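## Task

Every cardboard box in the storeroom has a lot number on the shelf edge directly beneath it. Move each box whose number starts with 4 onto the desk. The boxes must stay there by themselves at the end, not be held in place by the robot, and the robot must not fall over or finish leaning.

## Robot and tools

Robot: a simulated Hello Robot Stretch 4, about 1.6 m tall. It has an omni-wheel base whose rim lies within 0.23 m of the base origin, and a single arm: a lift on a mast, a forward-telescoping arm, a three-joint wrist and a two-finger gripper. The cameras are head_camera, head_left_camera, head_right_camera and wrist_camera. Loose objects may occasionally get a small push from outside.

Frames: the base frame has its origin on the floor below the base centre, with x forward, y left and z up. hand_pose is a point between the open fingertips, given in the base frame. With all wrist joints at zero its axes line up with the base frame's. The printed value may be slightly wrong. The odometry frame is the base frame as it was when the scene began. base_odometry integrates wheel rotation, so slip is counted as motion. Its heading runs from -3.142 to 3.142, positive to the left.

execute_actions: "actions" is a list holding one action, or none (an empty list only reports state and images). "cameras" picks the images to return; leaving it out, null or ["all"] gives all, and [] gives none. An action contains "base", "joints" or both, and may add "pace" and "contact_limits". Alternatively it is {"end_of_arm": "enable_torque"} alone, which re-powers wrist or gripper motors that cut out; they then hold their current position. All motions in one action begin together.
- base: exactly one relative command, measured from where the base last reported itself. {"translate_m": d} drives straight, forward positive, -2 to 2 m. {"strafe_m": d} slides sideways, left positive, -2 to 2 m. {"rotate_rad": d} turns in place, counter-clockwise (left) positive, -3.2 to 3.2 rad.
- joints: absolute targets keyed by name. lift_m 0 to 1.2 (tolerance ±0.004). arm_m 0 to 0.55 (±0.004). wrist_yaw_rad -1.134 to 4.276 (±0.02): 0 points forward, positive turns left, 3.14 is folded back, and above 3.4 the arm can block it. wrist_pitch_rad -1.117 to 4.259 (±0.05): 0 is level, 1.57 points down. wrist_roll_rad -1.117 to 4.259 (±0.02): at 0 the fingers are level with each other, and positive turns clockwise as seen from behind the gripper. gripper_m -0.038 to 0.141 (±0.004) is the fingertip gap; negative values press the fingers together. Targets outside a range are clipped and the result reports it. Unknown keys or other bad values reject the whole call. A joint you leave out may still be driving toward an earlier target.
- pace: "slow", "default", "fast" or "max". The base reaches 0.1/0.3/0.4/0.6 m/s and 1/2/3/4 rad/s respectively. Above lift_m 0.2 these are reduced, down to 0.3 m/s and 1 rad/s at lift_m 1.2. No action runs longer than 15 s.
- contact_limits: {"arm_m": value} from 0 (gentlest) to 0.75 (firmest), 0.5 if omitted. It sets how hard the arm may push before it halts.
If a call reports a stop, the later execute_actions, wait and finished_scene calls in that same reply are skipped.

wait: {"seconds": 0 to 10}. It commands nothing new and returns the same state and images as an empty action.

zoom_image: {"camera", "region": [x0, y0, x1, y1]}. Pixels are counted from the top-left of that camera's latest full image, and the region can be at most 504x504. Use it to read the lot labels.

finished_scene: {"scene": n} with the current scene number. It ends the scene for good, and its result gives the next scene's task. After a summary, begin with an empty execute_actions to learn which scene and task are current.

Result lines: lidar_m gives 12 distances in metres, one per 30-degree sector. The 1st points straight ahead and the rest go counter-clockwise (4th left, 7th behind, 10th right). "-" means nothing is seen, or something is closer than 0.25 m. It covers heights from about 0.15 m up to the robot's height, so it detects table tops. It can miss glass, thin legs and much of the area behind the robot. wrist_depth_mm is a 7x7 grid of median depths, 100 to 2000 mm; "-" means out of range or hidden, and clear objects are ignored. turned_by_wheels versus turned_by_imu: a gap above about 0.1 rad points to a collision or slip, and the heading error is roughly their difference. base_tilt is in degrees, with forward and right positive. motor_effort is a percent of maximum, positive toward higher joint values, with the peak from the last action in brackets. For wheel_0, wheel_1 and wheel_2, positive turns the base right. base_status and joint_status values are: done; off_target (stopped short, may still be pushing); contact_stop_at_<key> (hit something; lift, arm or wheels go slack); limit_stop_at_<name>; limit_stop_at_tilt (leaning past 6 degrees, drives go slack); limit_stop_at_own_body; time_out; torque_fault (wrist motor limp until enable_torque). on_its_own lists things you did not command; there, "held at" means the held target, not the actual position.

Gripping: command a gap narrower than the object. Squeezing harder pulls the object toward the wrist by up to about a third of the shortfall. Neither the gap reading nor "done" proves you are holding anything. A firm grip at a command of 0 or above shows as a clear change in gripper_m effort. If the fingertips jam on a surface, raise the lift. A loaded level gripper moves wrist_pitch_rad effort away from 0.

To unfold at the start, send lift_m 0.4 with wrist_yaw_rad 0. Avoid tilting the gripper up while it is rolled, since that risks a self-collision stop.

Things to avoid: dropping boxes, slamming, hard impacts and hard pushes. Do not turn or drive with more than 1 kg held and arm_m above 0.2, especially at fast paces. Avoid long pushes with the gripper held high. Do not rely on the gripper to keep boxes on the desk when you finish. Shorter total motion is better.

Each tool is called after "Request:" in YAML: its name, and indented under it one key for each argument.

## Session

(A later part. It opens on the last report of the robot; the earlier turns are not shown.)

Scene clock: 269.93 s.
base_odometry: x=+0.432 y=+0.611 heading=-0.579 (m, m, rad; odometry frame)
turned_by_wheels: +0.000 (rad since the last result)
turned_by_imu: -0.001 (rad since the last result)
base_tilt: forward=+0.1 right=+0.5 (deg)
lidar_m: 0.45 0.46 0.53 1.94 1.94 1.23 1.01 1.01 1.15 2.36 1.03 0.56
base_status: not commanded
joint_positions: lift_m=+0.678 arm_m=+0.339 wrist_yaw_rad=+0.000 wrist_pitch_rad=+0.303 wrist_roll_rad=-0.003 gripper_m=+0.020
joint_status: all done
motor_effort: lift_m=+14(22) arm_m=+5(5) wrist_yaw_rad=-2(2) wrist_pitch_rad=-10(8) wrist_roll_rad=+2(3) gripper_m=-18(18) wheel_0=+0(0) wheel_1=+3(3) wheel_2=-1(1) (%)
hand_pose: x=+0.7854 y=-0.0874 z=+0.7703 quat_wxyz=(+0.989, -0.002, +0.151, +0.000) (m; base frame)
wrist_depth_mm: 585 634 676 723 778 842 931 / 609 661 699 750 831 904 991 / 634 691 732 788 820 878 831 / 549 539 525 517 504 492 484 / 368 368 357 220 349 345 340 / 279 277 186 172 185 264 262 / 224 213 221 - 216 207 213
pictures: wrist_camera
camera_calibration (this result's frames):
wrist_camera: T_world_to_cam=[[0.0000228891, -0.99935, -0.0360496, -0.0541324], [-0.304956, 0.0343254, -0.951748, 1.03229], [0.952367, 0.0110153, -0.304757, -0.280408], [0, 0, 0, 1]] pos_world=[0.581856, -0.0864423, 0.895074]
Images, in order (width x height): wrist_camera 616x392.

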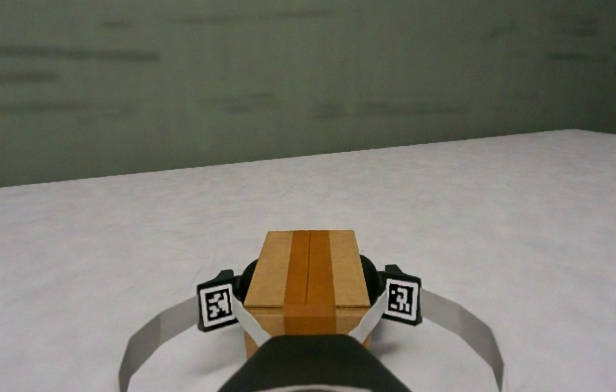

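Request:
execute_actions:
  actions:
    - {"joints": {"lift_m": 0.668}, "pace": "slow"}
  cameras: ["wrist_camera"]

Request:
execute_actions:
  actions:
    - {"joints": {"gripper_m": 0.11}}
  cameras: ["wrist_camera"]

Scene clock: 279.90 s.
base_odometry: x=+0.432 y=+0.611 heading=-0.579 (m, m, rad; odometry frame)
turned_by_wheels: +0.000 (rad since the last result)
turned_by_imu: -0.001 (rad since the last result)
base_tilt: forward=+0.2 right=+0.4 (deg)
lidar_m: 0.45 0.47 0.55 1.95 1.94 1.24 1.01 1.01 1.14 2.35 1.02 0.56
base_status: not commanded
joint_positions: lift_m=+0.668 arm_m=+0.339 wrist_yaw_rad=+0.000 wrist_pitch_rad=+0.303 wrist_roll_rad=-0.003 gripper_m=+0.020
joint_status: all done
motor_effort: lift_m=+14(17) arm_m=+4(4) wrist_yaw_rad=-2(2) wrist_pitch_rad=-9(10) wrist_roll_rad=+3(0) gripper_m=-18(16) wheel_0=+0(0) wheel_1=+3(3) wheel_2=-1(1) (%)
hand_pose: x=+0.7854 y=-0.0874 z=+0.7603 quat_wxyz=(+0.989, -0.002, +0.151, +0.000) (m; base frame)
wrist_depth_mm: 591 634 668 732 778 854 917 / 609 654 707 759 820 878 976 / 634 691 723 778 831 809 788 / 517 504 492 484 473 466 455 / 347 343 338 221 329 322 319 / 262 259 187 172 185 249 247 / 211 201 208 - 204 195 200
pictures: wrist_camera
camera_calibration (this result's frames):
wrist_camera: T_world_to_cam=[[0.000022878, -0.99935, -0.0360496, -0.0544926], [-0.304956, 0.0343255, -0.951748, 1.02278], [0.952367, 0.0110153, -0.304757, -0.283455], [0, 0, 0, 1]] pos_world=[0.581858, -0.0864423, 0.885081]
Images, in order (width x height): wrist_camera 616x392.

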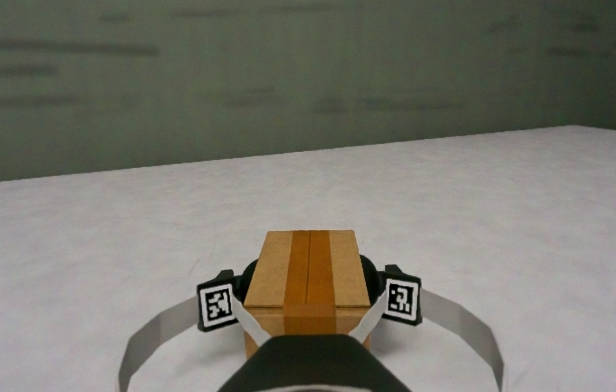

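Scene clock: 281.63 s.
base_odometry: x=+0.432 y=+0.611 heading=-0.579 (m, m, rad; odometry frame)
turned_by_wheels: +0.000 (rad since the last result)
turned_by_imu: +0.000 (rad since the last result)
base_tilt: forward=+0.1 right=+0.4 (deg)
lidar_m: 0.46 0.45 0.53 1.92 1.94 1.21 1.00 1.00 1.14 2.36 1.04 0.57
base_status: not commanded
joint_positions: lift_m=+0.668 arm_m=+0.339 wrist_yaw_rad=+0.000 wrist_pitch_rad=+0.302 wrist_roll_rad=-0.003 gripper_m=+0.110
joint_status: all done
motor_effort: lift_m=+14(14) arm_m=+4(5) wrist_yaw_rad=-2(2) wrist_pitch_rad=-6(9) wrist_roll_rad=+2(2) gripper_m=+1(20) wheel_0=+0(0) wheel_1=+3(3) wheel_2=-1(1) (%)
hand_pose: x=+0.7855 y=-0.0874 z=+0.7606 quat_wxyz=(+0.989, -0.002, +0.151, +0.000) (m; base frame)
wrist_depth_mm: 597 627 676 723 788 842 904 / 609 654 699 750 820 891 976 / 634 683 732 778 831 820 798 / 521 512 496 484 480 466 455 / 349 345 340 227 329 327 322 / 263 259 198 183 201 239 249 / 211 203 208 - 205 196 202
pictures: wrist_camera
camera_calibration (this result's frames):
wrist_camera: T_world_to_cam=[[0.0000596994, -0.99935, -0.0360498, -0.0545112], [-0.303984, 0.0343257, -0.952059, 1.02255], [0.952677, 0.0110154, -0.303784, -0.284437], [0, 0, 0, 1]] pos_world=[0.581819, -0.0864423, 0.885155]
Images, in order (width x height): wrist_camera 616x392.

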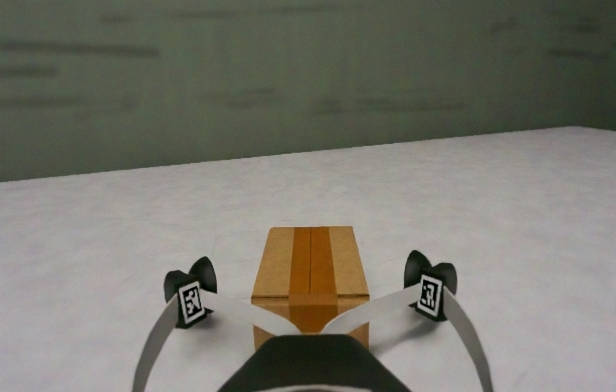

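Request:
execute_actions:
  actions:
    - {"joints": {"arm_m": 0.0, "lift_m": 0.69}, "pace": "fast"}
  cameras: ["head_camera"]

Request:
execute_actions:
  actions:
    - {"base": {"rotate_rad": -2.93}, "joints": {"wrist_pitch_rad": 0.0}, "pace": "fast"}

Scene clock: 338.60 s.
base_odometry: x=+0.432 y=+0.611 heading=-0.579 (m, m, rad; odometry frame)
turned_by_wheels: +0.000 (rad since the last result)
turned_by_imu: -0.001 (rad since the last result)
base_tilt: forward=+0.0 right=+0.3 (deg)
lidar_m: 0.45 0.46 0.54 1.93 1.92 1.23 0.99 1.01 1.14 2.36 1.03 0.56
base_status: not commanded
joint_positions: lift_m=+0.690 arm_m=+0.001 wrist_yaw_rad=+0.000 wrist_pitch_rad=+0.303 wrist_roll_rad=-0.003 gripper_m=+0.110
joint_status: all done
motor_effort: lift_m=+21(20) arm_m=-5(7) wrist_yaw_rad=-1(3) wrist_pitch_rad=-5(6) wrist_roll_rad=+3(1) gripper_m=-2(0) wheel_0=+0(0) wheel_1=+3(3) wheel_2=-1(1) (%)
hand_pose: x=+0.4471 y=-0.0875 z=+0.7820 quat_wxyz=(+0.989, -0.002, +0.151, +0.000) (m; base frame)
wrist_depth_mm: 854 904 976 1042 1118 1229 1336 / 866 931 1008 1098 1182 1308 1430 / 917 960 1042 1025 991 960 917 / 603 585 569 517 549 539 525 / 404 397 392 384 379 397 991 / 303 300 217 325 336 1430 1118 / 265 525 525 - 1182 1138 1138
pictures: head_camera
Images, in order (width x height): head_camera 420x560.

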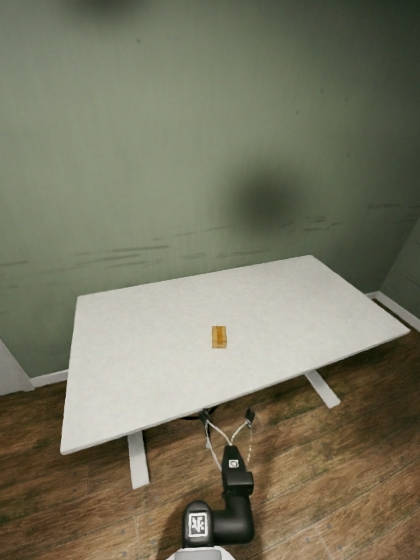

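Scene clock: 341.03 s.
base_odometry: x=+0.432 y=+0.611 heading=+2.774 (m, m, rad; odometry frame)
turned_by_wheels: -2.930 (rad since the last result)
turned_by_imu: -2.983 (rad since the last result)
base_tilt: forward=+0.0 right=+0.4 (deg)
lidar_m: 1.00 1.03 1.33 2.32 0.73 0.50 0.45 0.47 1.62 1.92 1.57 1.07
base_status: done
joint_positions: lift_m=+0.690 arm_m=+0.001 wrist_yaw_rad=+0.000 wrist_pitch_rad=+0.002 wrist_roll_rad=-0.003 gripper_m=+0.110
joint_status: all done
motor_effort: lift_m=+19(21) arm_m=-5(5) wrist_yaw_rad=-1(3) wrist_pitch_rad=-5(11) wrist_roll_rad=+2(3) gripper_m=-1(1) wheel_0=+1(6) wheel_1=+1(8) wheel_2=-2(9) (%)
hand_pose: x=+0.4602 y=-0.0875 z=+0.8674 quat_wxyz=(+1.000, -0.002, +0.001, +0.000) (m; base frame)
wrist_depth_mm: 741 768 778 798 831 842 878 / 750 768 778 798 842 854 891 / 759 759 788 820 831 854 878 / 759 768 788 820 842 854 878 / 768 778 798 831 831 854 891 / 750 778 217 820 831 866 891 / 768 778 798 - 854 866 891
pictures: head_camera, head_left_camera, head_right_camera, wrist_camera
camera_calibration (this result's frames):
wrist_camera: T_world_to_cam=[[0.0104251, -0.999351, -0.0344731, -0.0568622], [-0.00909306, 0.0343789, -0.999368, 0.930659], [0.999904, 0.010732, -0.00872876, -0.219797], [0, 0, 0, 1]] pos_world=[0.228831, -0.0864615, 0.926192]
Images, in order (width x height): head_camera 420x560, head_left_camera 420x672, head_right_camera 420x672, wrist_camera 616x392.

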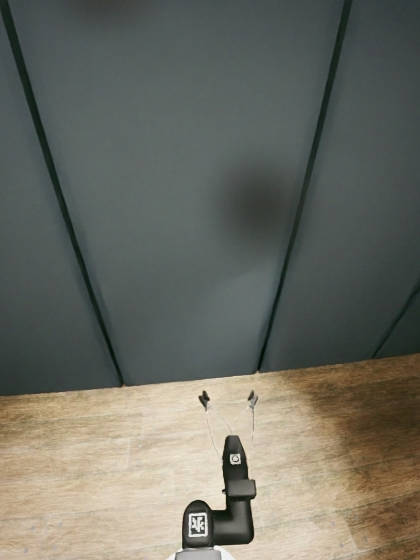

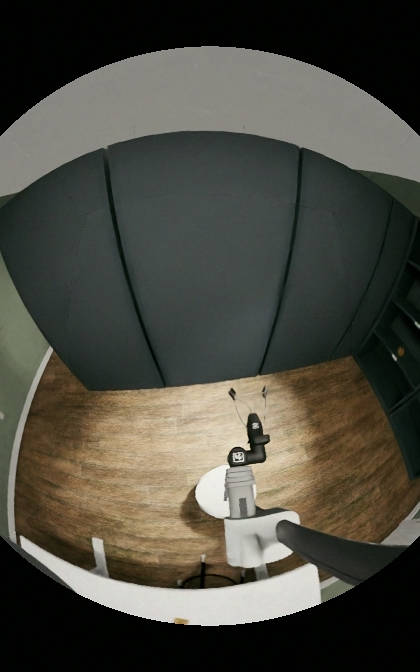

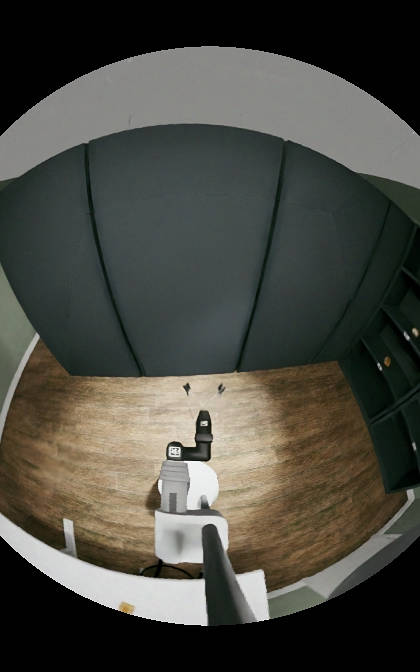

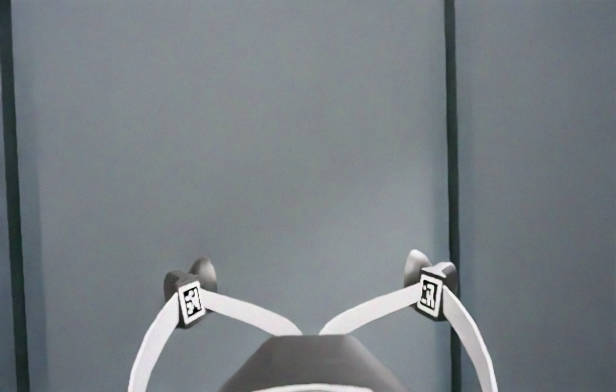

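Request:
execute_actions:
  actions:
    - {"base": {"strafe_m": 1.86}, "joints": {"lift_m": 0.3}, "pace": "max"}

Scene clock: 354.13 s.
base_odometry: x=-0.236 y=-1.125 heading=+2.774 (m, m, rad; odometry frame)
turned_by_wheels: +0.000 (rad since the last result)
turned_by_imu: +0.001 (rad since the last result)
base_tilt: forward=+0.2 right=+0.3 (deg)
lidar_m: 2.31 0.78 0.53 0.48 0.48 0.61 1.42 0.96 0.87 1.93 1.35 0.99
base_status: done
joint_positions: lift_m=+0.300 arm_m=+0.001 wrist_yaw_rad=+0.000 wrist_pitch_rad=+0.003 wrist_roll_rad=-0.003 gripper_m=+0.110
joint_status: all done
motor_effort: lift_m=+15(18) arm_m=-5(5) wrist_yaw_rad=-1(1) wrist_pitch_rad=-6(8) wrist_roll_rad=+0(3) gripper_m=+2(4) wheel_0=+0(15) wheel_1=-1(13) wheel_2=-1(3) (%)
hand_pose: x=+0.4602 y=-0.0874 z=+0.4777 quat_wxyz=(+1.000, -0.002, +0.001, +0.000) (m; base frame)
wrist_depth_mm: 1042 1808 - - - 676 683 / 1025 1756 - - - 676 691 / 1042 1708 - - - 683 699 / 1025 1661 - - - 699 691 / 1025 1661 - - - 707 691 / 1008 1430 216 1618 931 691 707 / 976 1078 1138 - 1042 691 699
pictures: head_camera, head_left_camera, head_right_camera, wrist_camera
camera_calibration (this result's frames):
wrist_camera: T_world_to_cam=[[0.0105643, -0.99935, -0.0344747, -0.0703189], [-0.00922999, 0.0343777, -0.999366, 0.54124], [0.999902, 0.0108758, -0.00886081, -0.223105], [0, 0, 0, 1]] pos_world=[0.228822, -0.0864533, 0.536496]
Images, in order (width x height): head_camera 420x560, head_left_camera 420x672, head_right_camera 420x672, wrist_camera 616x392.

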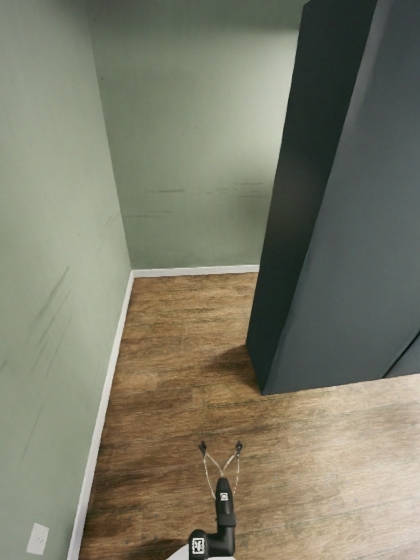

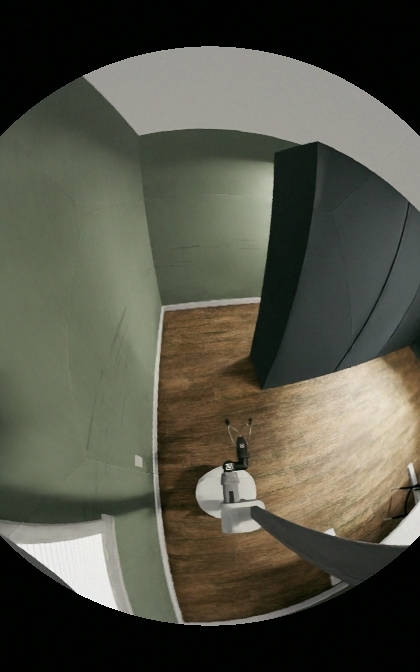

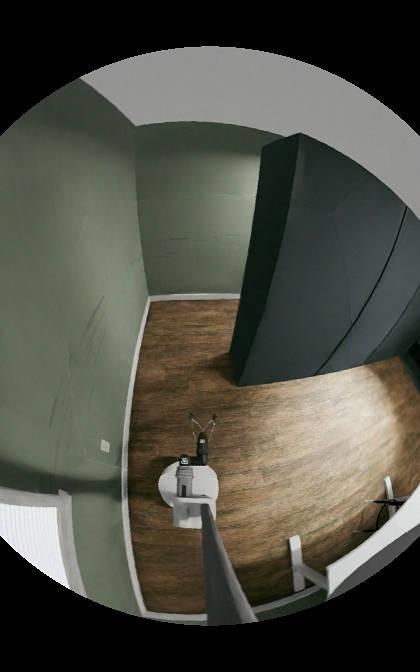

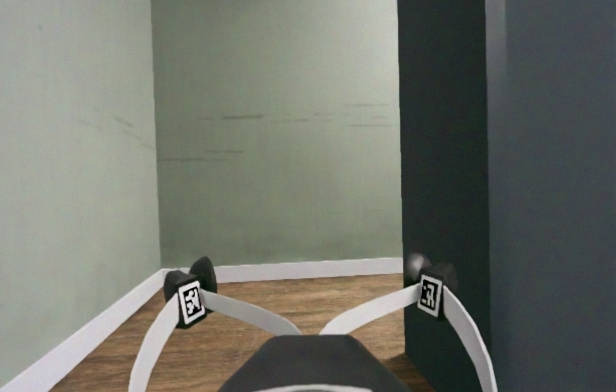

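Request:
execute_actions:
  actions:
    - {"base": {"rotate_rad": -3.044}, "pace": "fast"}
  cameras: ["head_camera"]

Scene clock: 397.60 s.
base_odometry: x=-0.236 y=-1.125 heading=-0.270 (m, m, rad; odometry frame)
turned_by_wheels: -3.044 (rad since the last result)
turned_by_imu: -3.100 (rad since the last result)
base_tilt: forward=+0.1 right=+0.4 (deg)
lidar_m: 1.40 0.89 0.92 3.27 1.20 0.99 1.99 0.72 0.52 0.48 0.48 0.68
base_status: done
joint_positions: lift_m=+0.300 arm_m=+0.001 wrist_yaw_rad=+0.000 wrist_pitch_rad=+0.003 wrist_roll_rad=-0.003 gripper_m=+0.110
joint_status: not commanded
motor_effort: lift_m=+16(16) arm_m=-5(5) wrist_yaw_rad=-1(3) wrist_pitch_rad=-5(9) wrist_roll_rad=+1(1) gripper_m=-4(0) wheel_0=+2(13) wheel_1=-1(12) wheel_2=+1(8) (%)
hand_pose: x=+0.4602 y=-0.0875 z=+0.4776 quat_wxyz=(+1.000, -0.002, +0.001, +0.000) (m; base frame)
wrist_depth_mm: 1205 1205 1182 1205 1205 878 591 / 1229 1205 1205 1205 1205 891 603 / 1205 1205 1229 1229 1229 891 609 / 1205 1205 1205 1229 1229 891 609 / 1229 1229 1229 1229 1229 891 621 / 1255 1229 217 1229 1229 788 621 / 1138 1078 1138 - 1098 842 627
pictures: head_camera
Images, in order (width x height): head_camera 420x560.

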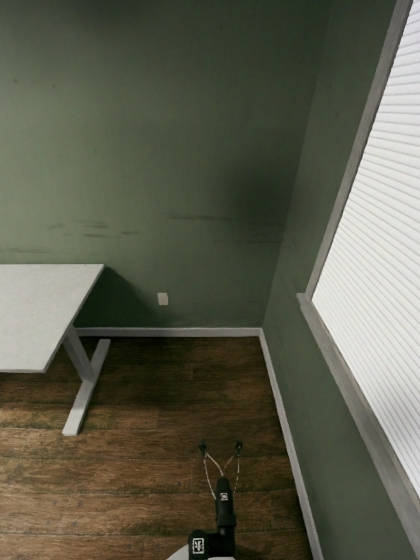

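Request:
execute_actions:
  actions:
    - {"base": {"translate_m": -1.95}, "joints": {"lift_m": 0.48}, "pace": "max"}

Scene clock: 405.27 s.
base_odometry: x=-2.115 y=-0.604 heading=-0.270 (m, m, rad; odometry frame)
turned_by_wheels: +0.000 (rad since the last result)
turned_by_imu: -0.016 (rad since the last result)
base_tilt: forward=+0.1 right=+0.4 (deg)
lidar_m: 1.95 0.79 0.88 1.51 0.54 0.38 0.35 0.38 0.52 0.49 0.52 0.71
base_status: done
joint_positions: lift_m=+0.480 arm_m=+0.001 wrist_yaw_rad=+0.000 wrist_pitch_rad=+0.002 wrist_roll_rad=-0.003 gripper_m=+0.110
joint_status: all done
motor_effort: lift_m=+20(26) arm_m=-5(5) wrist_yaw_rad=-1(1) wrist_pitch_rad=-6(6) wrist_roll_rad=+2(3) gripper_m=+1(1) wheel_0=+0(5) wheel_1=+0(7) wheel_2=-1(15) (%)
hand_pose: x=+0.4602 y=-0.0874 z=+0.6573 quat_wxyz=(+1.000, -0.002, +0.001, +0.000) (m; base frame)
wrist_depth_mm: - - - - 1618 854 585 / - - - - 1661 842 585 / - - - - 1661 854 591 / - - - - 1708 866 591 / 866 - - - 1708 878 597 / 842 - 218 - 1255 778 603 / 842 1464 1537 - 1366 831 609
pictures: head_camera, head_left_camera, head_right_camera, wrist_camera
camera_calibration (this result's frames):
wrist_camera: T_world_to_cam=[[0.010445, -0.999351, -0.0344724, -0.0641086], [-0.00903332, 0.0343786, -0.999368, 0.720683], [0.999905, 0.0107498, -0.00866838, -0.22164], [0, 0, 0, 1]] pos_world=[0.228799, -0.0864605, 0.716097]
Images, in order (width x height): head_camera 420x560, head_left_camera 420x672, head_right_camera 420x672, wrist_camera 616x392.

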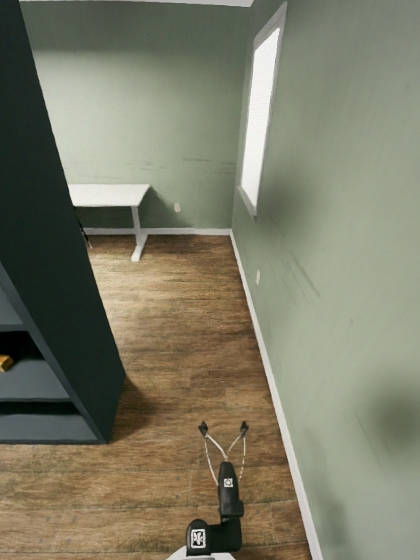

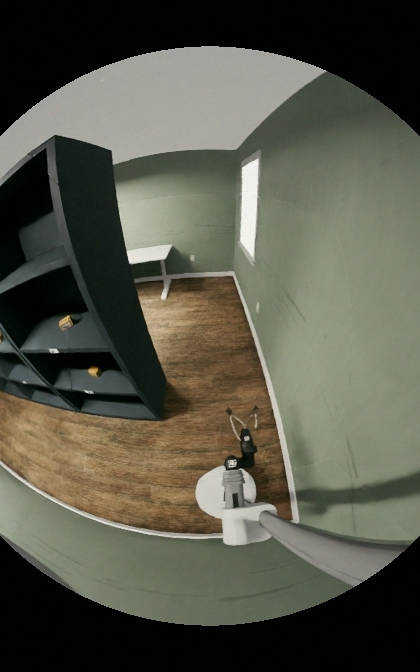

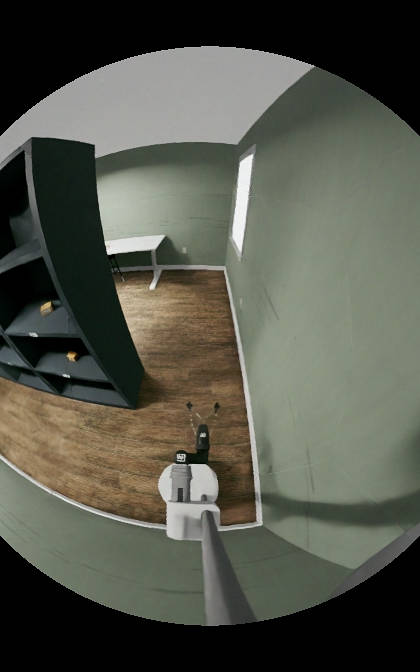

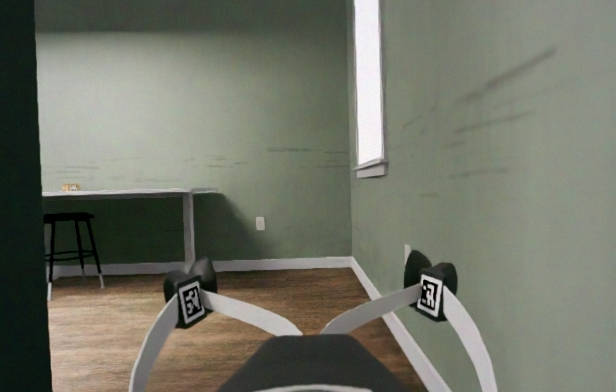

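Request:
execute_actions:
  actions:
    - {"base": {"strafe_m": 1.04}, "joints": {"lift_m": 0.33}, "pace": "max"}

Scene clock: 435.13 s.
base_odometry: x=-1.838 y=+0.398 heading=-0.270 (m, m, rad; odometry frame)
turned_by_wheels: +0.000 (rad since the last result)
turned_by_imu: +0.001 (rad since the last result)
base_tilt: forward=+0.1 right=+0.5 (deg)
lidar_m: 0.60 0.63 0.88 1.54 0.56 0.39 0.37 0.39 0.52 1.47 1.61 0.63
base_status: done
joint_positions: lift_m=+0.330 arm_m=+0.001 wrist_yaw_rad=+0.000 wrist_pitch_rad=+0.002 wrist_roll_rad=-0.003 gripper_m=+0.110
joint_status: all done
motor_effort: lift_m=+17(16) arm_m=-5(5) wrist_yaw_rad=-1(1) wrist_pitch_rad=-6(7) wrist_roll_rad=+2(1) gripper_m=+1(2) wheel_0=+2(15) wheel_1=-1(11) wheel_2=+0(0) (%)
hand_pose: x=+0.4602 y=-0.0874 z=+0.5076 quat_wxyz=(+1.000, -0.002, +0.001, +0.000) (m; base frame)
wrist_depth_mm: 640 831 842 842 854 788 544 / 634 842 854 854 842 809 549 / 627 842 854 866 854 809 559 / 597 831 854 525 768 634 525 / 569 768 394 854 866 768 549 / 621 854 217 866 866 723 564 / 609 809 866 - 878 788 569
pictures: head_camera, head_left_camera, head_right_camera, wrist_camera
camera_calibration (this result's frames):
wrist_camera: T_world_to_cam=[[0.0106001, -0.999349, -0.0344734, -0.069296], [-0.00914169, 0.034377, -0.999367, 0.571072], [0.999902, 0.0109085, -0.00877134, -0.222881], [0, 0, 0, 1]] pos_world=[0.228815, -0.0864514, 0.566366]
Images, in order (width x height): head_camera 420x560, head_left_camera 420x672, head_right_camera 420x672, wrist_camera 616x392.

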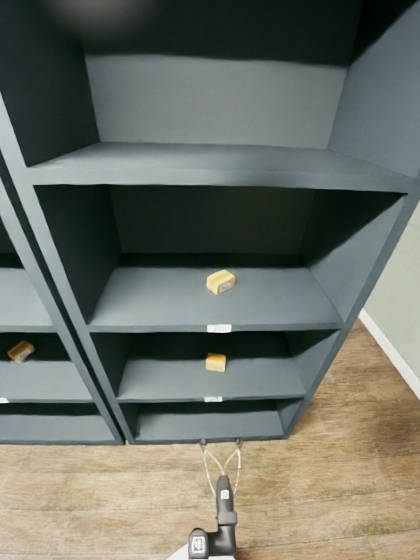

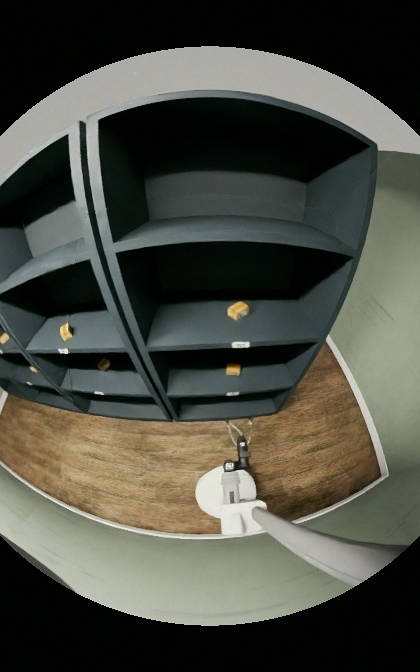

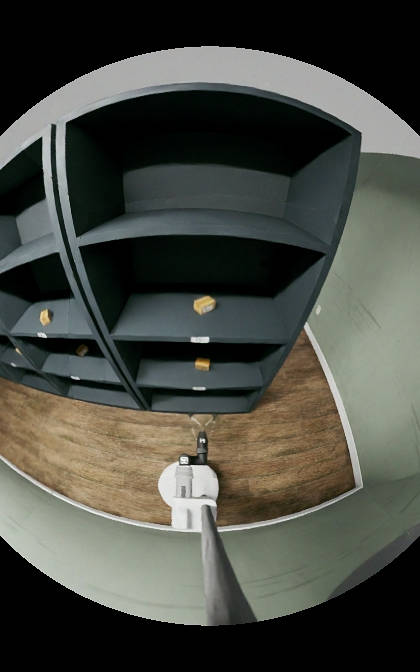

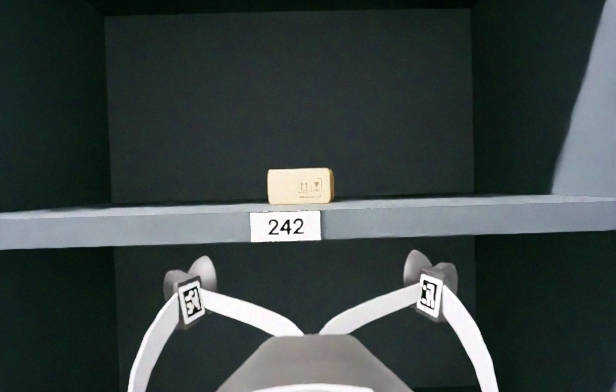

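Request:
zoom_image:
  camera: "head_camera"
  region: [180, 260, 260, 345]

Region (180, 260, 260, 345) of head_camera's 420x560 image, scaled by 5.929, with more detail than that image has; it fills the left 474 columns of this view, and the rest is white.

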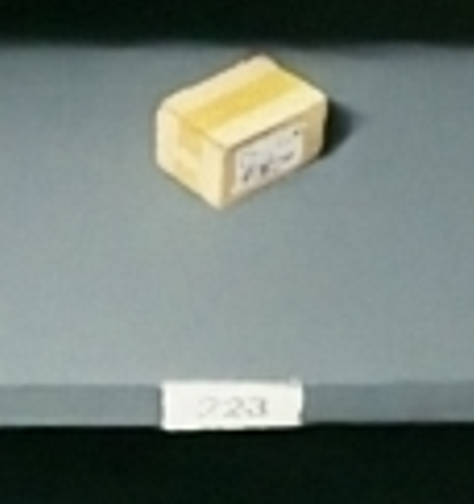

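Request:
execute_actions:
  actions:
    - {"base": {"strafe_m": 0.95}, "pace": "max"}
  cameras: ["head_camera", "head_left_camera", "wrist_camera"]

Scene clock: 447.37 s.
base_odometry: x=-1.584 y=+1.314 heading=-0.270 (m, m, rad; odometry frame)
turned_by_wheels: +0.000 (rad since the last result)
turned_by_imu: +0.001 (rad since the last result)
base_tilt: forward=+0.2 right=+0.3 (deg)
lidar_m: 0.60 0.64 0.88 1.53 0.54 0.36 0.37 0.40 0.54 1.48 0.87 0.61
base_status: done
joint_positions: lift_m=+0.330 arm_m=+0.001 wrist_yaw_rad=+0.000 wrist_pitch_rad=+0.002 wrist_roll_rad=-0.003 gripper_m=+0.110
joint_status: not commanded
motor_effort: lift_m=+17(17) arm_m=-5(5) wrist_yaw_rad=-2(1) wrist_pitch_rad=-6(5) wrist_roll_rad=+2(2) gripper_m=+0(1) wheel_0=+2(8) wheel_1=+0(15) wheel_2=+0(1) (%)
hand_pose: x=+0.4602 y=-0.0874 z=+0.5075 quat_wxyz=(+1.000, -0.002, +0.001, +0.000) (m; base frame)
wrist_depth_mm: 621 842 842 842 854 809 559 / 621 842 842 842 842 820 569 / 615 854 842 854 854 831 569 / 585 809 842 580 778 634 535 / 549 750 392 854 854 778 564 / 591 854 217 866 866 750 574 / 603 798 866 - 866 798 585
pictures: head_camera, head_left_camera, wrist_camera
camera_calibration (this result's frames):
wrist_camera: T_world_to_cam=[[0.0106223, -0.999349, -0.0344734, -0.0693009], [-0.00914089, 0.0343769, -0.999367, 0.571039], [0.999902, 0.0109307, -0.00876978, -0.222882], [0, 0, 0, 1]] pos_world=[0.228816, -0.0864501, 0.566334]
Images, in order (width x height): head_camera 420x560, head_left_camera 420x672, wrist_camera 616x392.

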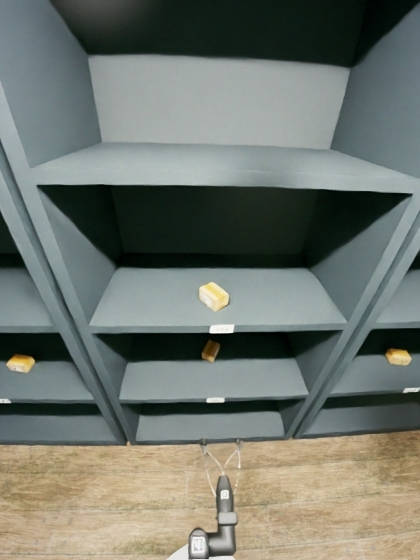

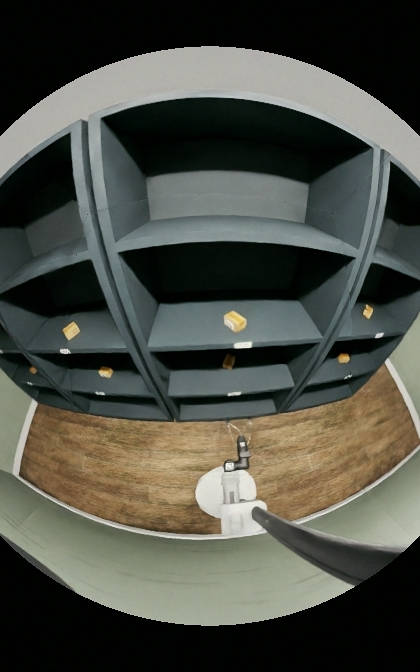

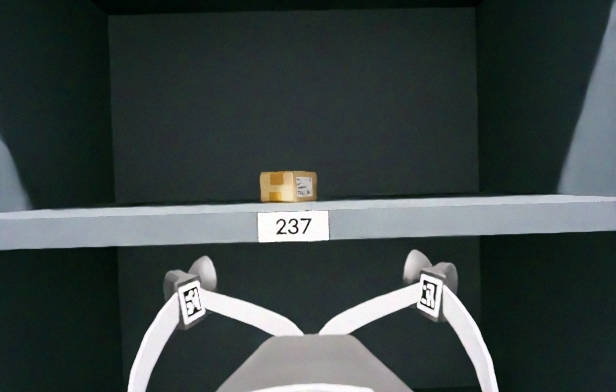

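Request:
zoom_image:
  camera: "head_camera"
  region: [180, 270, 260, 345]

Region (180, 270, 260, 345) of head_camera's 420x560 image, scaled by 6.300, with more detail than that image has; it fills the top 472 rows of this view, and the rest is white.

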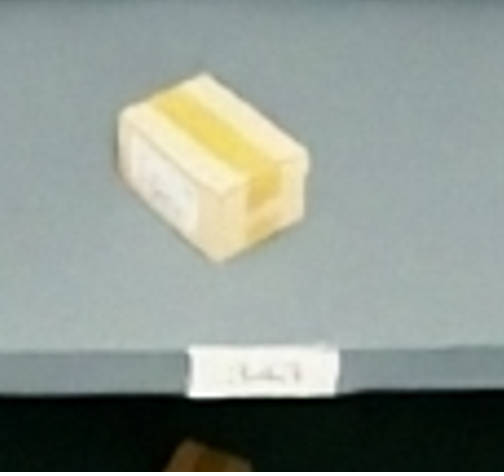

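Request:
zoom_image:
  camera: "head_left_camera"
  region: [220, 330, 265, 360]

Request:
zoom_image:
  camera: "head_camera"
  region: [200, 315, 245, 345]

Region (220, 330, 265, 360) of head_left_camera's 420x672 image, scaled by 11.200, with more detail than that image has.

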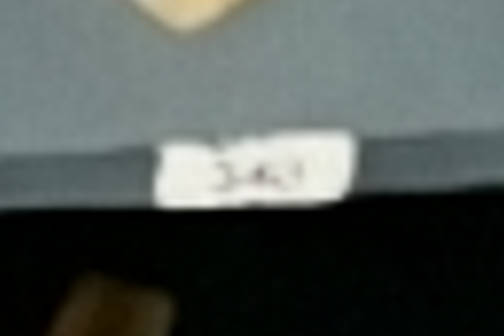

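Region (200, 315, 245, 345) of head_camera's 420x560 image, scaled by 11.200, with more detail than that image has.

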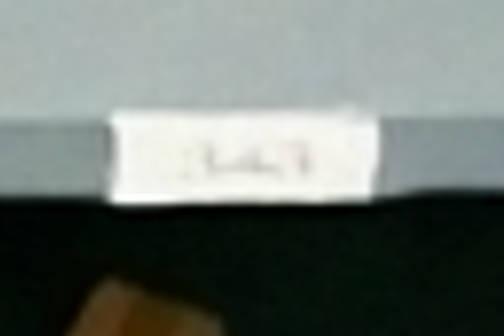

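Request:
execute_actions:
  actions: []
  cameras: ["head_camera", "head_right_camera"]

Request:
zoom_image:
  camera: "head_camera"
  region: [190, 310, 255, 345]

Request:
zoom_image:
  camera: "head_right_camera"
  region: [170, 320, 235, 360]

Scene clock: 462.60 s.
base_odometry: x=-1.584 y=+1.314 heading=-0.270 (m, m, rad; odometry frame)
turned_by_wheels: +0.000 (rad since the last result)
turned_by_imu: -0.001 (rad since the last result)
base_tilt: forward=+0.1 right=+0.4 (deg)
lidar_m: 0.60 0.62 0.88 1.53 0.57 0.39 0.38 0.39 0.54 1.49 0.87 0.62
base_status: done
joint_positions: lift_m=+0.330 arm_m=+0.001 wrist_yaw_rad=+0.000 wrist_pitch_rad=+0.002 wrist_roll_rad=-0.003 gripper_m=+0.110
joint_status: not commanded
motor_effort: lift_m=+17(17) arm_m=-5(5) wrist_yaw_rad=-2(1) wrist_pitch_rad=-6(5) wrist_roll_rad=+1(2) gripper_m=+0(1) wheel_0=+2(8) wheel_1=+0(15) wheel_2=+0(1) (%)
hand_pose: x=+0.4602 y=-0.0874 z=+0.5075 quat_wxyz=(+1.000, -0.002, +0.001, +0.000) (m; base frame)
wrist_depth_mm: 627 831 842 854 854 820 559 / 615 842 854 842 854 809 564 / 615 842 854 842 842 820 564 / 580 820 854 580 768 640 530 / 554 759 392 854 854 788 559 / 609 842 216 866 866 741 580 / 603 798 854 - 878 798 585
pictures: head_camera, head_right_camera
Images, in order (width x height): head_camera 420x560, head_right_camera 420x672.

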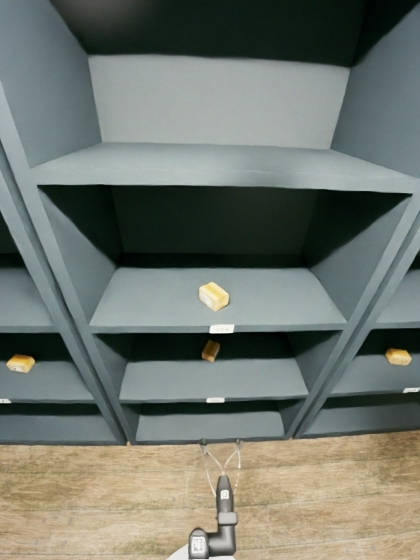

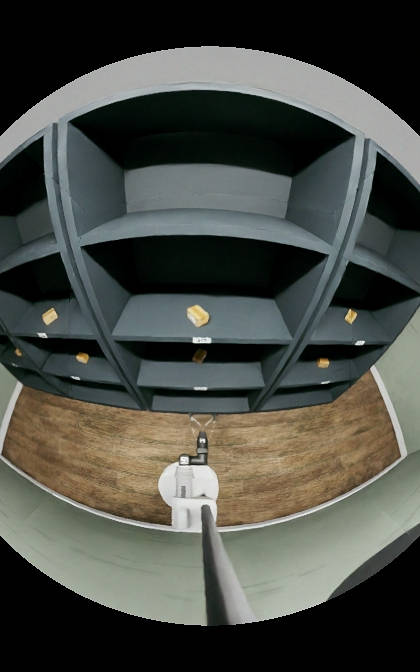

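Region (190, 310, 255, 345) of head_camera's 420x560 image, scaled by 7.754, with more detail than that image has; it fills the top 271 rows of this view, and the rest is white.

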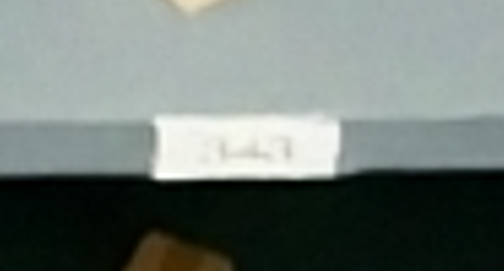

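Region (170, 320, 235, 360) of head_right_camera's 420x672 image, scaled by 7.754, with more detail than that image has; it fills the top 310 rows of this view, and the rest is white.

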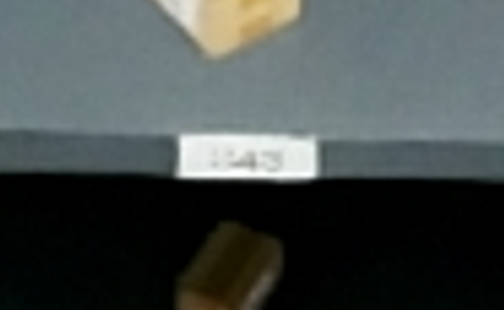

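Request:
execute_actions:
  actions:
    - {"base": {"strafe_m": 0.97}, "joints": {"lift_m": 0.55, "wrist_roll_rad": 1.57}, "pace": "max"}
  cameras: ["head_camera", "head_left_camera", "wrist_camera"]

Scene clock: 480.87 s.
base_odometry: x=-1.326 y=+2.249 heading=-0.270 (m, m, rad; odometry frame)
turned_by_wheels: +0.000 (rad since the last result)
turned_by_imu: +0.001 (rad since the last result)
base_tilt: forward=+0.2 right=+0.4 (deg)
lidar_m: 0.60 0.64 0.89 1.27 0.55 0.39 0.36 0.37 0.54 1.51 0.90 0.62
base_status: done
joint_positions: lift_m=+0.550 arm_m=+0.001 wrist_yaw_rad=+0.000 wrist_pitch_rad=+0.002 wrist_roll_rad=+1.570 gripper_m=+0.110
joint_status: all done
motor_effort: lift_m=+19(24) arm_m=-5(5) wrist_yaw_rad=-2(1) wrist_pitch_rad=-5(7) wrist_roll_rad=+2(10) gripper_m=+0(0) wheel_0=+0(12) wheel_1=-2(14) wheel_2=+0(0) (%)
hand_pose: x=+0.4602 y=-0.0874 z=+0.7274 quat_wxyz=(+0.707, +0.707, +0.001, -0.001) (m; base frame)
wrist_depth_mm: 404 530 798 809 699 427 820 / 842 525 866 866 707 433 878 / 842 521 854 878 715 436 866 / 842 517 866 854 580 439 866 / 842 508 854 854 750 413 878 / 831 466 220 854 544 397 866 / 842 436 854 - 676 421 866
pictures: head_camera, head_left_camera, wrist_camera
camera_calibration (this result's frames):
wrist_camera: T_world_to_cam=[[0.00820197, 0.0366195, -0.999296, 0.731765], [-0.00667382, 0.999309, 0.0365652, 0.120424], [0.999944, 0.00636921, 0.0084407, -0.233889], [0, 0, 0, 1]] pos_world=[0.228678, -0.145648, 0.72882]
Images, in order (width x height): head_camera 420x560, head_left_camera 420x672, wrist_camera 616x392.

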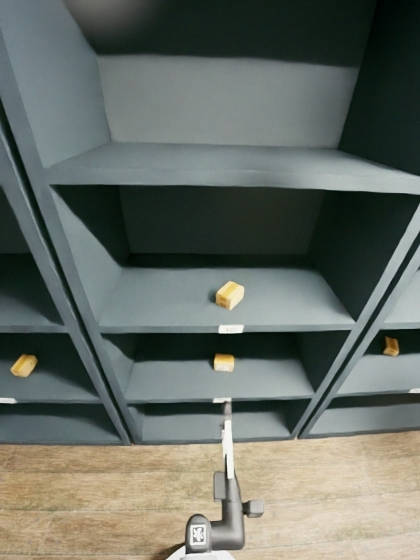

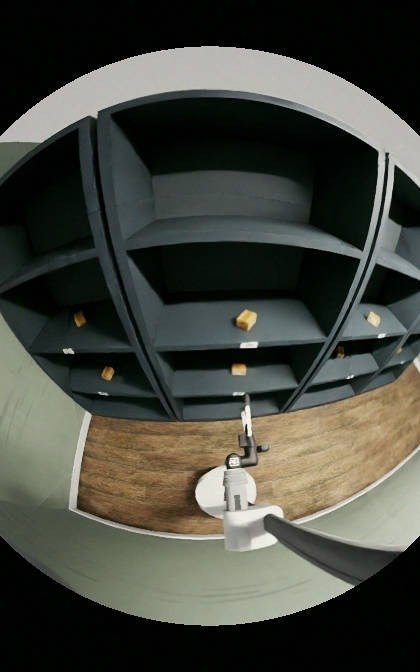

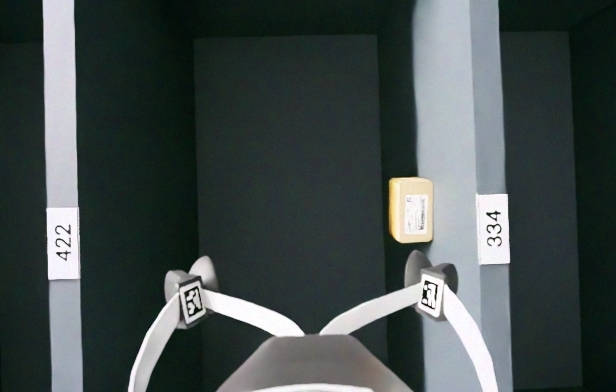

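Request:
execute_actions:
  actions:
    - {"base": {"strafe_m": 0.45}, "joints": {"wrist_yaw_rad": 0.95}, "pace": "max"}
  cameras: ["head_camera", "head_left_camera", "wrist_camera"]

Scene clock: 493.33 s.
base_odometry: x=-1.206 y=+2.682 heading=-0.270 (m, m, rad; odometry frame)
turned_by_wheels: +0.000 (rad since the last result)
turned_by_imu: +0.000 (rad since the last result)
base_tilt: forward=+0.1 right=+0.3 (deg)
lidar_m: 0.61 0.65 0.88 0.84 0.56 0.38 0.37 0.39 0.55 1.50 0.88 0.63
base_status: done
joint_positions: lift_m=+0.550 arm_m=+0.001 wrist_yaw_rad=+0.950 wrist_pitch_rad=+0.002 wrist_roll_rad=+1.570 gripper_m=+0.110
joint_status: all done
motor_effort: lift_m=+19(19) arm_m=-4(4) wrist_yaw_rad=-2(10) wrist_pitch_rad=-6(6) wrist_roll_rad=+3(3) gripper_m=+1(2) wheel_0=+1(8) wheel_1=-2(13) wheel_2=+0(1) (%)
hand_pose: x=+0.4106 y=+0.1838 z=+0.7274 quat_wxyz=(+0.630, +0.628, +0.324, +0.323) (m; base frame)
wrist_depth_mm: 345 535 778 788 691 366 788 / 368 530 878 917 621 399 878 / 866 525 976 1078 603 477 891 / 991 559 1025 1060 732 1025 904 / 931 917 931 946 854 946 904 / 878 878 221 866 788 891 891 / 842 831 831 - 842 831 831
pictures: head_camera, head_left_camera, wrist_camera
camera_calibration (this result's frames):
wrist_camera: T_world_to_cam=[[-0.0250181, 0.0279894, -0.999295, 0.737468], [-0.816708, 0.575891, 0.0365771, 0.25946], [0.576508, 0.817047, 0.00845146, -0.161177], [0, 0, 0, 1]] pos_world=[0.323272, -0.0383726, 0.72882]
Images, in order (width x height): head_camera 420x560, head_left_camera 420x672, wrist_camera 616x392.

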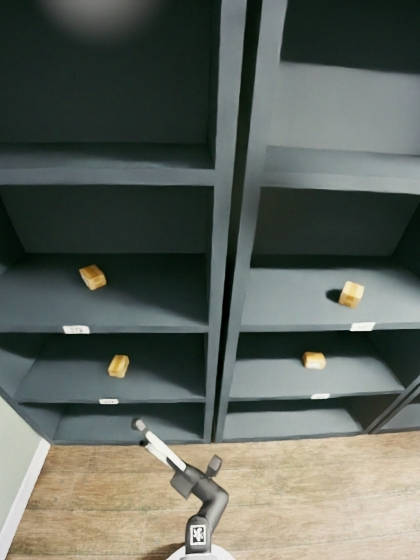

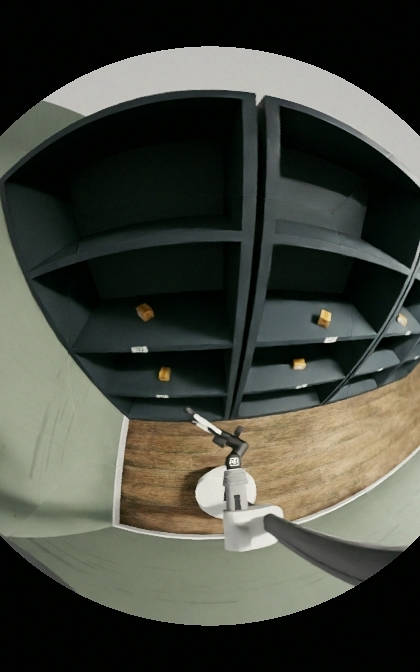

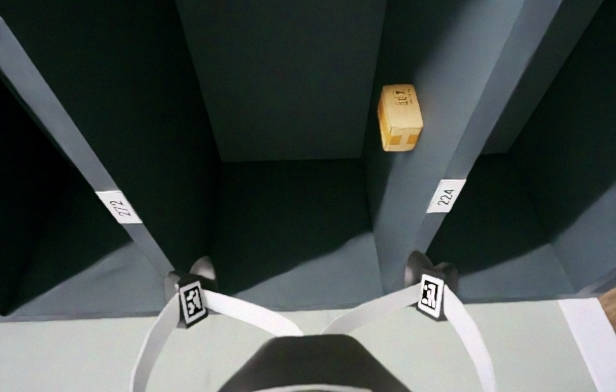

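Request:
zoom_image:
  camera: "head_camera"
  region: [310, 260, 400, 345]

Region (310, 260, 400, 345) of head_camera's 420x560 image, scaled by 5.600, with more detail than that image has.

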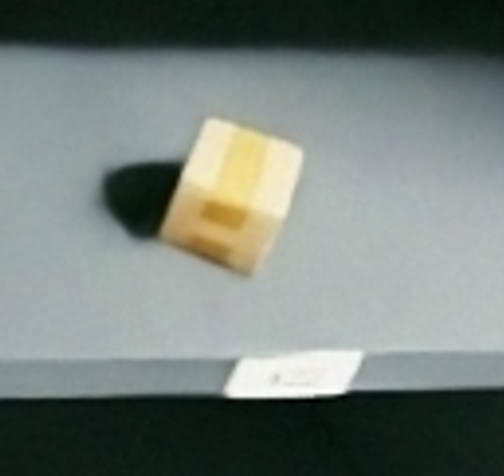

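Request:
execute_actions:
  actions:
    - {"base": {"rotate_rad": -0.55}, "joints": {"lift_m": 0.965, "wrist_yaw_rad": 0.0, "wrist_roll_rad": 0.0, "wrist_pitch_rad": 0.3, "gripper_m": 0.135, "arm_m": 0.1}, "pace": "fast"}
  cameras: ["head_camera", "wrist_camera"]

Scene clock: 557.17 s.
base_odometry: x=-1.206 y=+2.683 heading=-0.820 (m, m, rad; odometry frame)
turned_by_wheels: -0.550 (rad since the last result)
turned_by_imu: -0.561 (rad since the last result)
base_tilt: forward=+0.1 right=+0.3 (deg)
lidar_m: 0.62 0.61 0.63 0.86 0.82 0.58 0.40 0.37 0.38 0.52 1.36 0.90
base_status: done
joint_positions: lift_m=+0.965 arm_m=+0.099 wrist_yaw_rad=+0.000 wrist_pitch_rad=+0.302 wrist_roll_rad=+0.000 gripper_m=+0.135
joint_status: all done
motor_effort: lift_m=+21(23) arm_m=+5(5) wrist_yaw_rad=-2(7) wrist_pitch_rad=-7(6) wrist_roll_rad=+1(10) gripper_m=+0(2) wheel_0=+0(6) wheel_1=-1(8) wheel_2=-1(9) (%)
hand_pose: x=+0.5455 y=-0.0874 z=+1.0570 quat_wxyz=(+0.989, +0.000, +0.151, +0.000) (m; base frame)
wrist_depth_mm: 640 715 798 904 904 732 1336 / 661 732 831 946 931 750 1397 / 683 759 854 931 891 759 917 / 621 597 591 559 615 768 1499 / 413 404 439 1078 1078 831 1336 / 345 362 960 1060 960 854 1499 / 615 831 866 - 842 917 1464
pictures: head_camera, wrist_camera
camera_calibration (this result's frames):
wrist_camera: T_world_to_cam=[[-0.00113528, -0.999219, -0.039503, -0.0395316], [-0.303881, 0.0379796, -0.951953, 1.23193], [0.952709, 0.0109235, -0.303686, 0.0341162], [0, 0, 0, 1]] pos_world=[0.341813, -0.0866617, 1.18154]
Images, in order (width x height): head_camera 420x560, wrist_camera 616x392.

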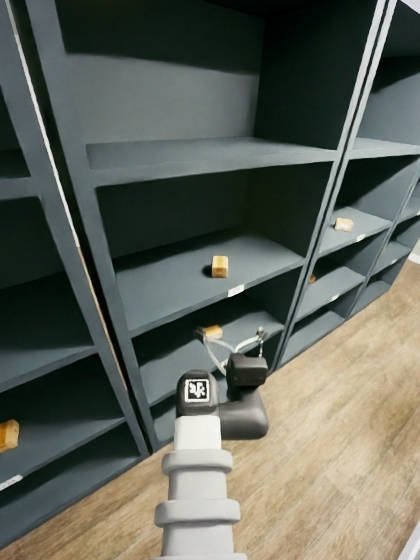

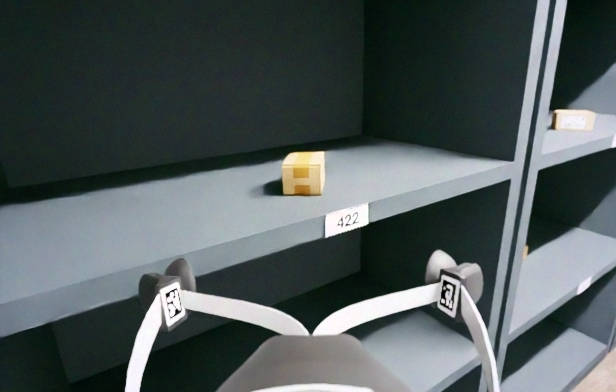

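Request:
execute_actions:
  actions:
    - {"joints": {"arm_m": 0.36, "lift_m": 0.952}, "pace": "fast"}
  cameras: ["head_camera", "wrist_camera"]

Scene clock: 571.03 s.
base_odometry: x=-1.206 y=+2.683 heading=-0.820 (m, m, rad; odometry frame)
turned_by_wheels: +0.000 (rad since the last result)
turned_by_imu: -0.001 (rad since the last result)
base_tilt: forward=+0.0 right=+0.4 (deg)
lidar_m: 0.62 0.60 0.63 0.84 0.83 0.57 0.39 0.36 0.39 0.53 1.39 0.90
base_status: not commanded
joint_positions: lift_m=+0.952 arm_m=+0.359 wrist_yaw_rad=+0.000 wrist_pitch_rad=+0.302 wrist_roll_rad=+0.000 gripper_m=+0.135
joint_status: all done
motor_effort: lift_m=+14(24) arm_m=+4(5) wrist_yaw_rad=-2(2) wrist_pitch_rad=-6(5) wrist_roll_rad=+3(0) gripper_m=+0(3) wheel_0=+0(0) wheel_1=-1(2) wheel_2=-1(0) (%)
hand_pose: x=+0.8055 y=-0.0874 z=+1.0446 quat_wxyz=(+0.989, +0.000, +0.151, +0.000) (m; base frame)
wrist_depth_mm: 466 521 580 668 732 585 492 / 484 539 603 699 759 609 504 / 496 559 634 723 759 627 521 / 504 549 544 480 517 508 496 / 382 377 373 310 357 351 424 / 286 260 256 277 262 349 569 / 230 220 228 - 768 723 603
pictures: head_camera, wrist_camera
camera_calibration (this result's frames):
wrist_camera: T_world_to_cam=[[-0.000961864, -0.999219, -0.0394919, -0.0398311], [-0.303809, 0.0379172, -0.951978, 1.29912], [0.952733, 0.0110823, -0.303608, -0.217462], [0, 0, 0, 1]] pos_world=[0.60183, -0.0866491, 1.16914]
Images, in order (width x height): head_camera 420x560, wrist_camera 616x392.

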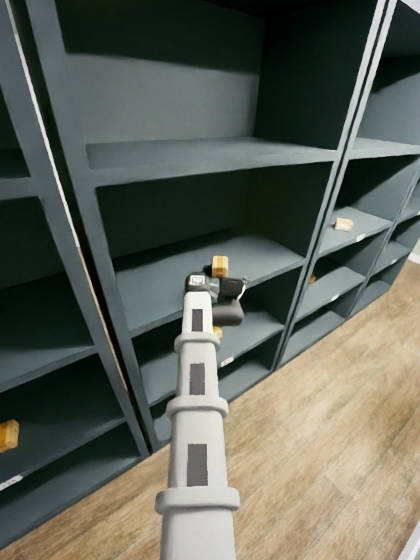

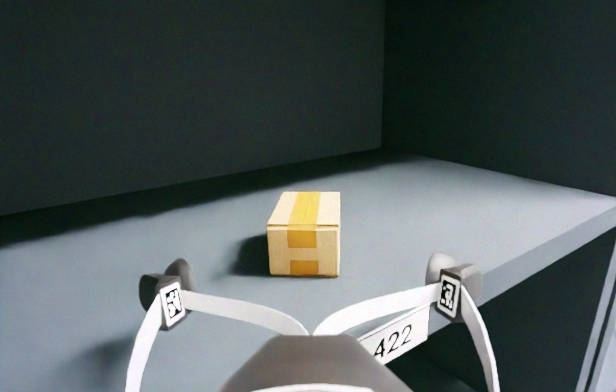

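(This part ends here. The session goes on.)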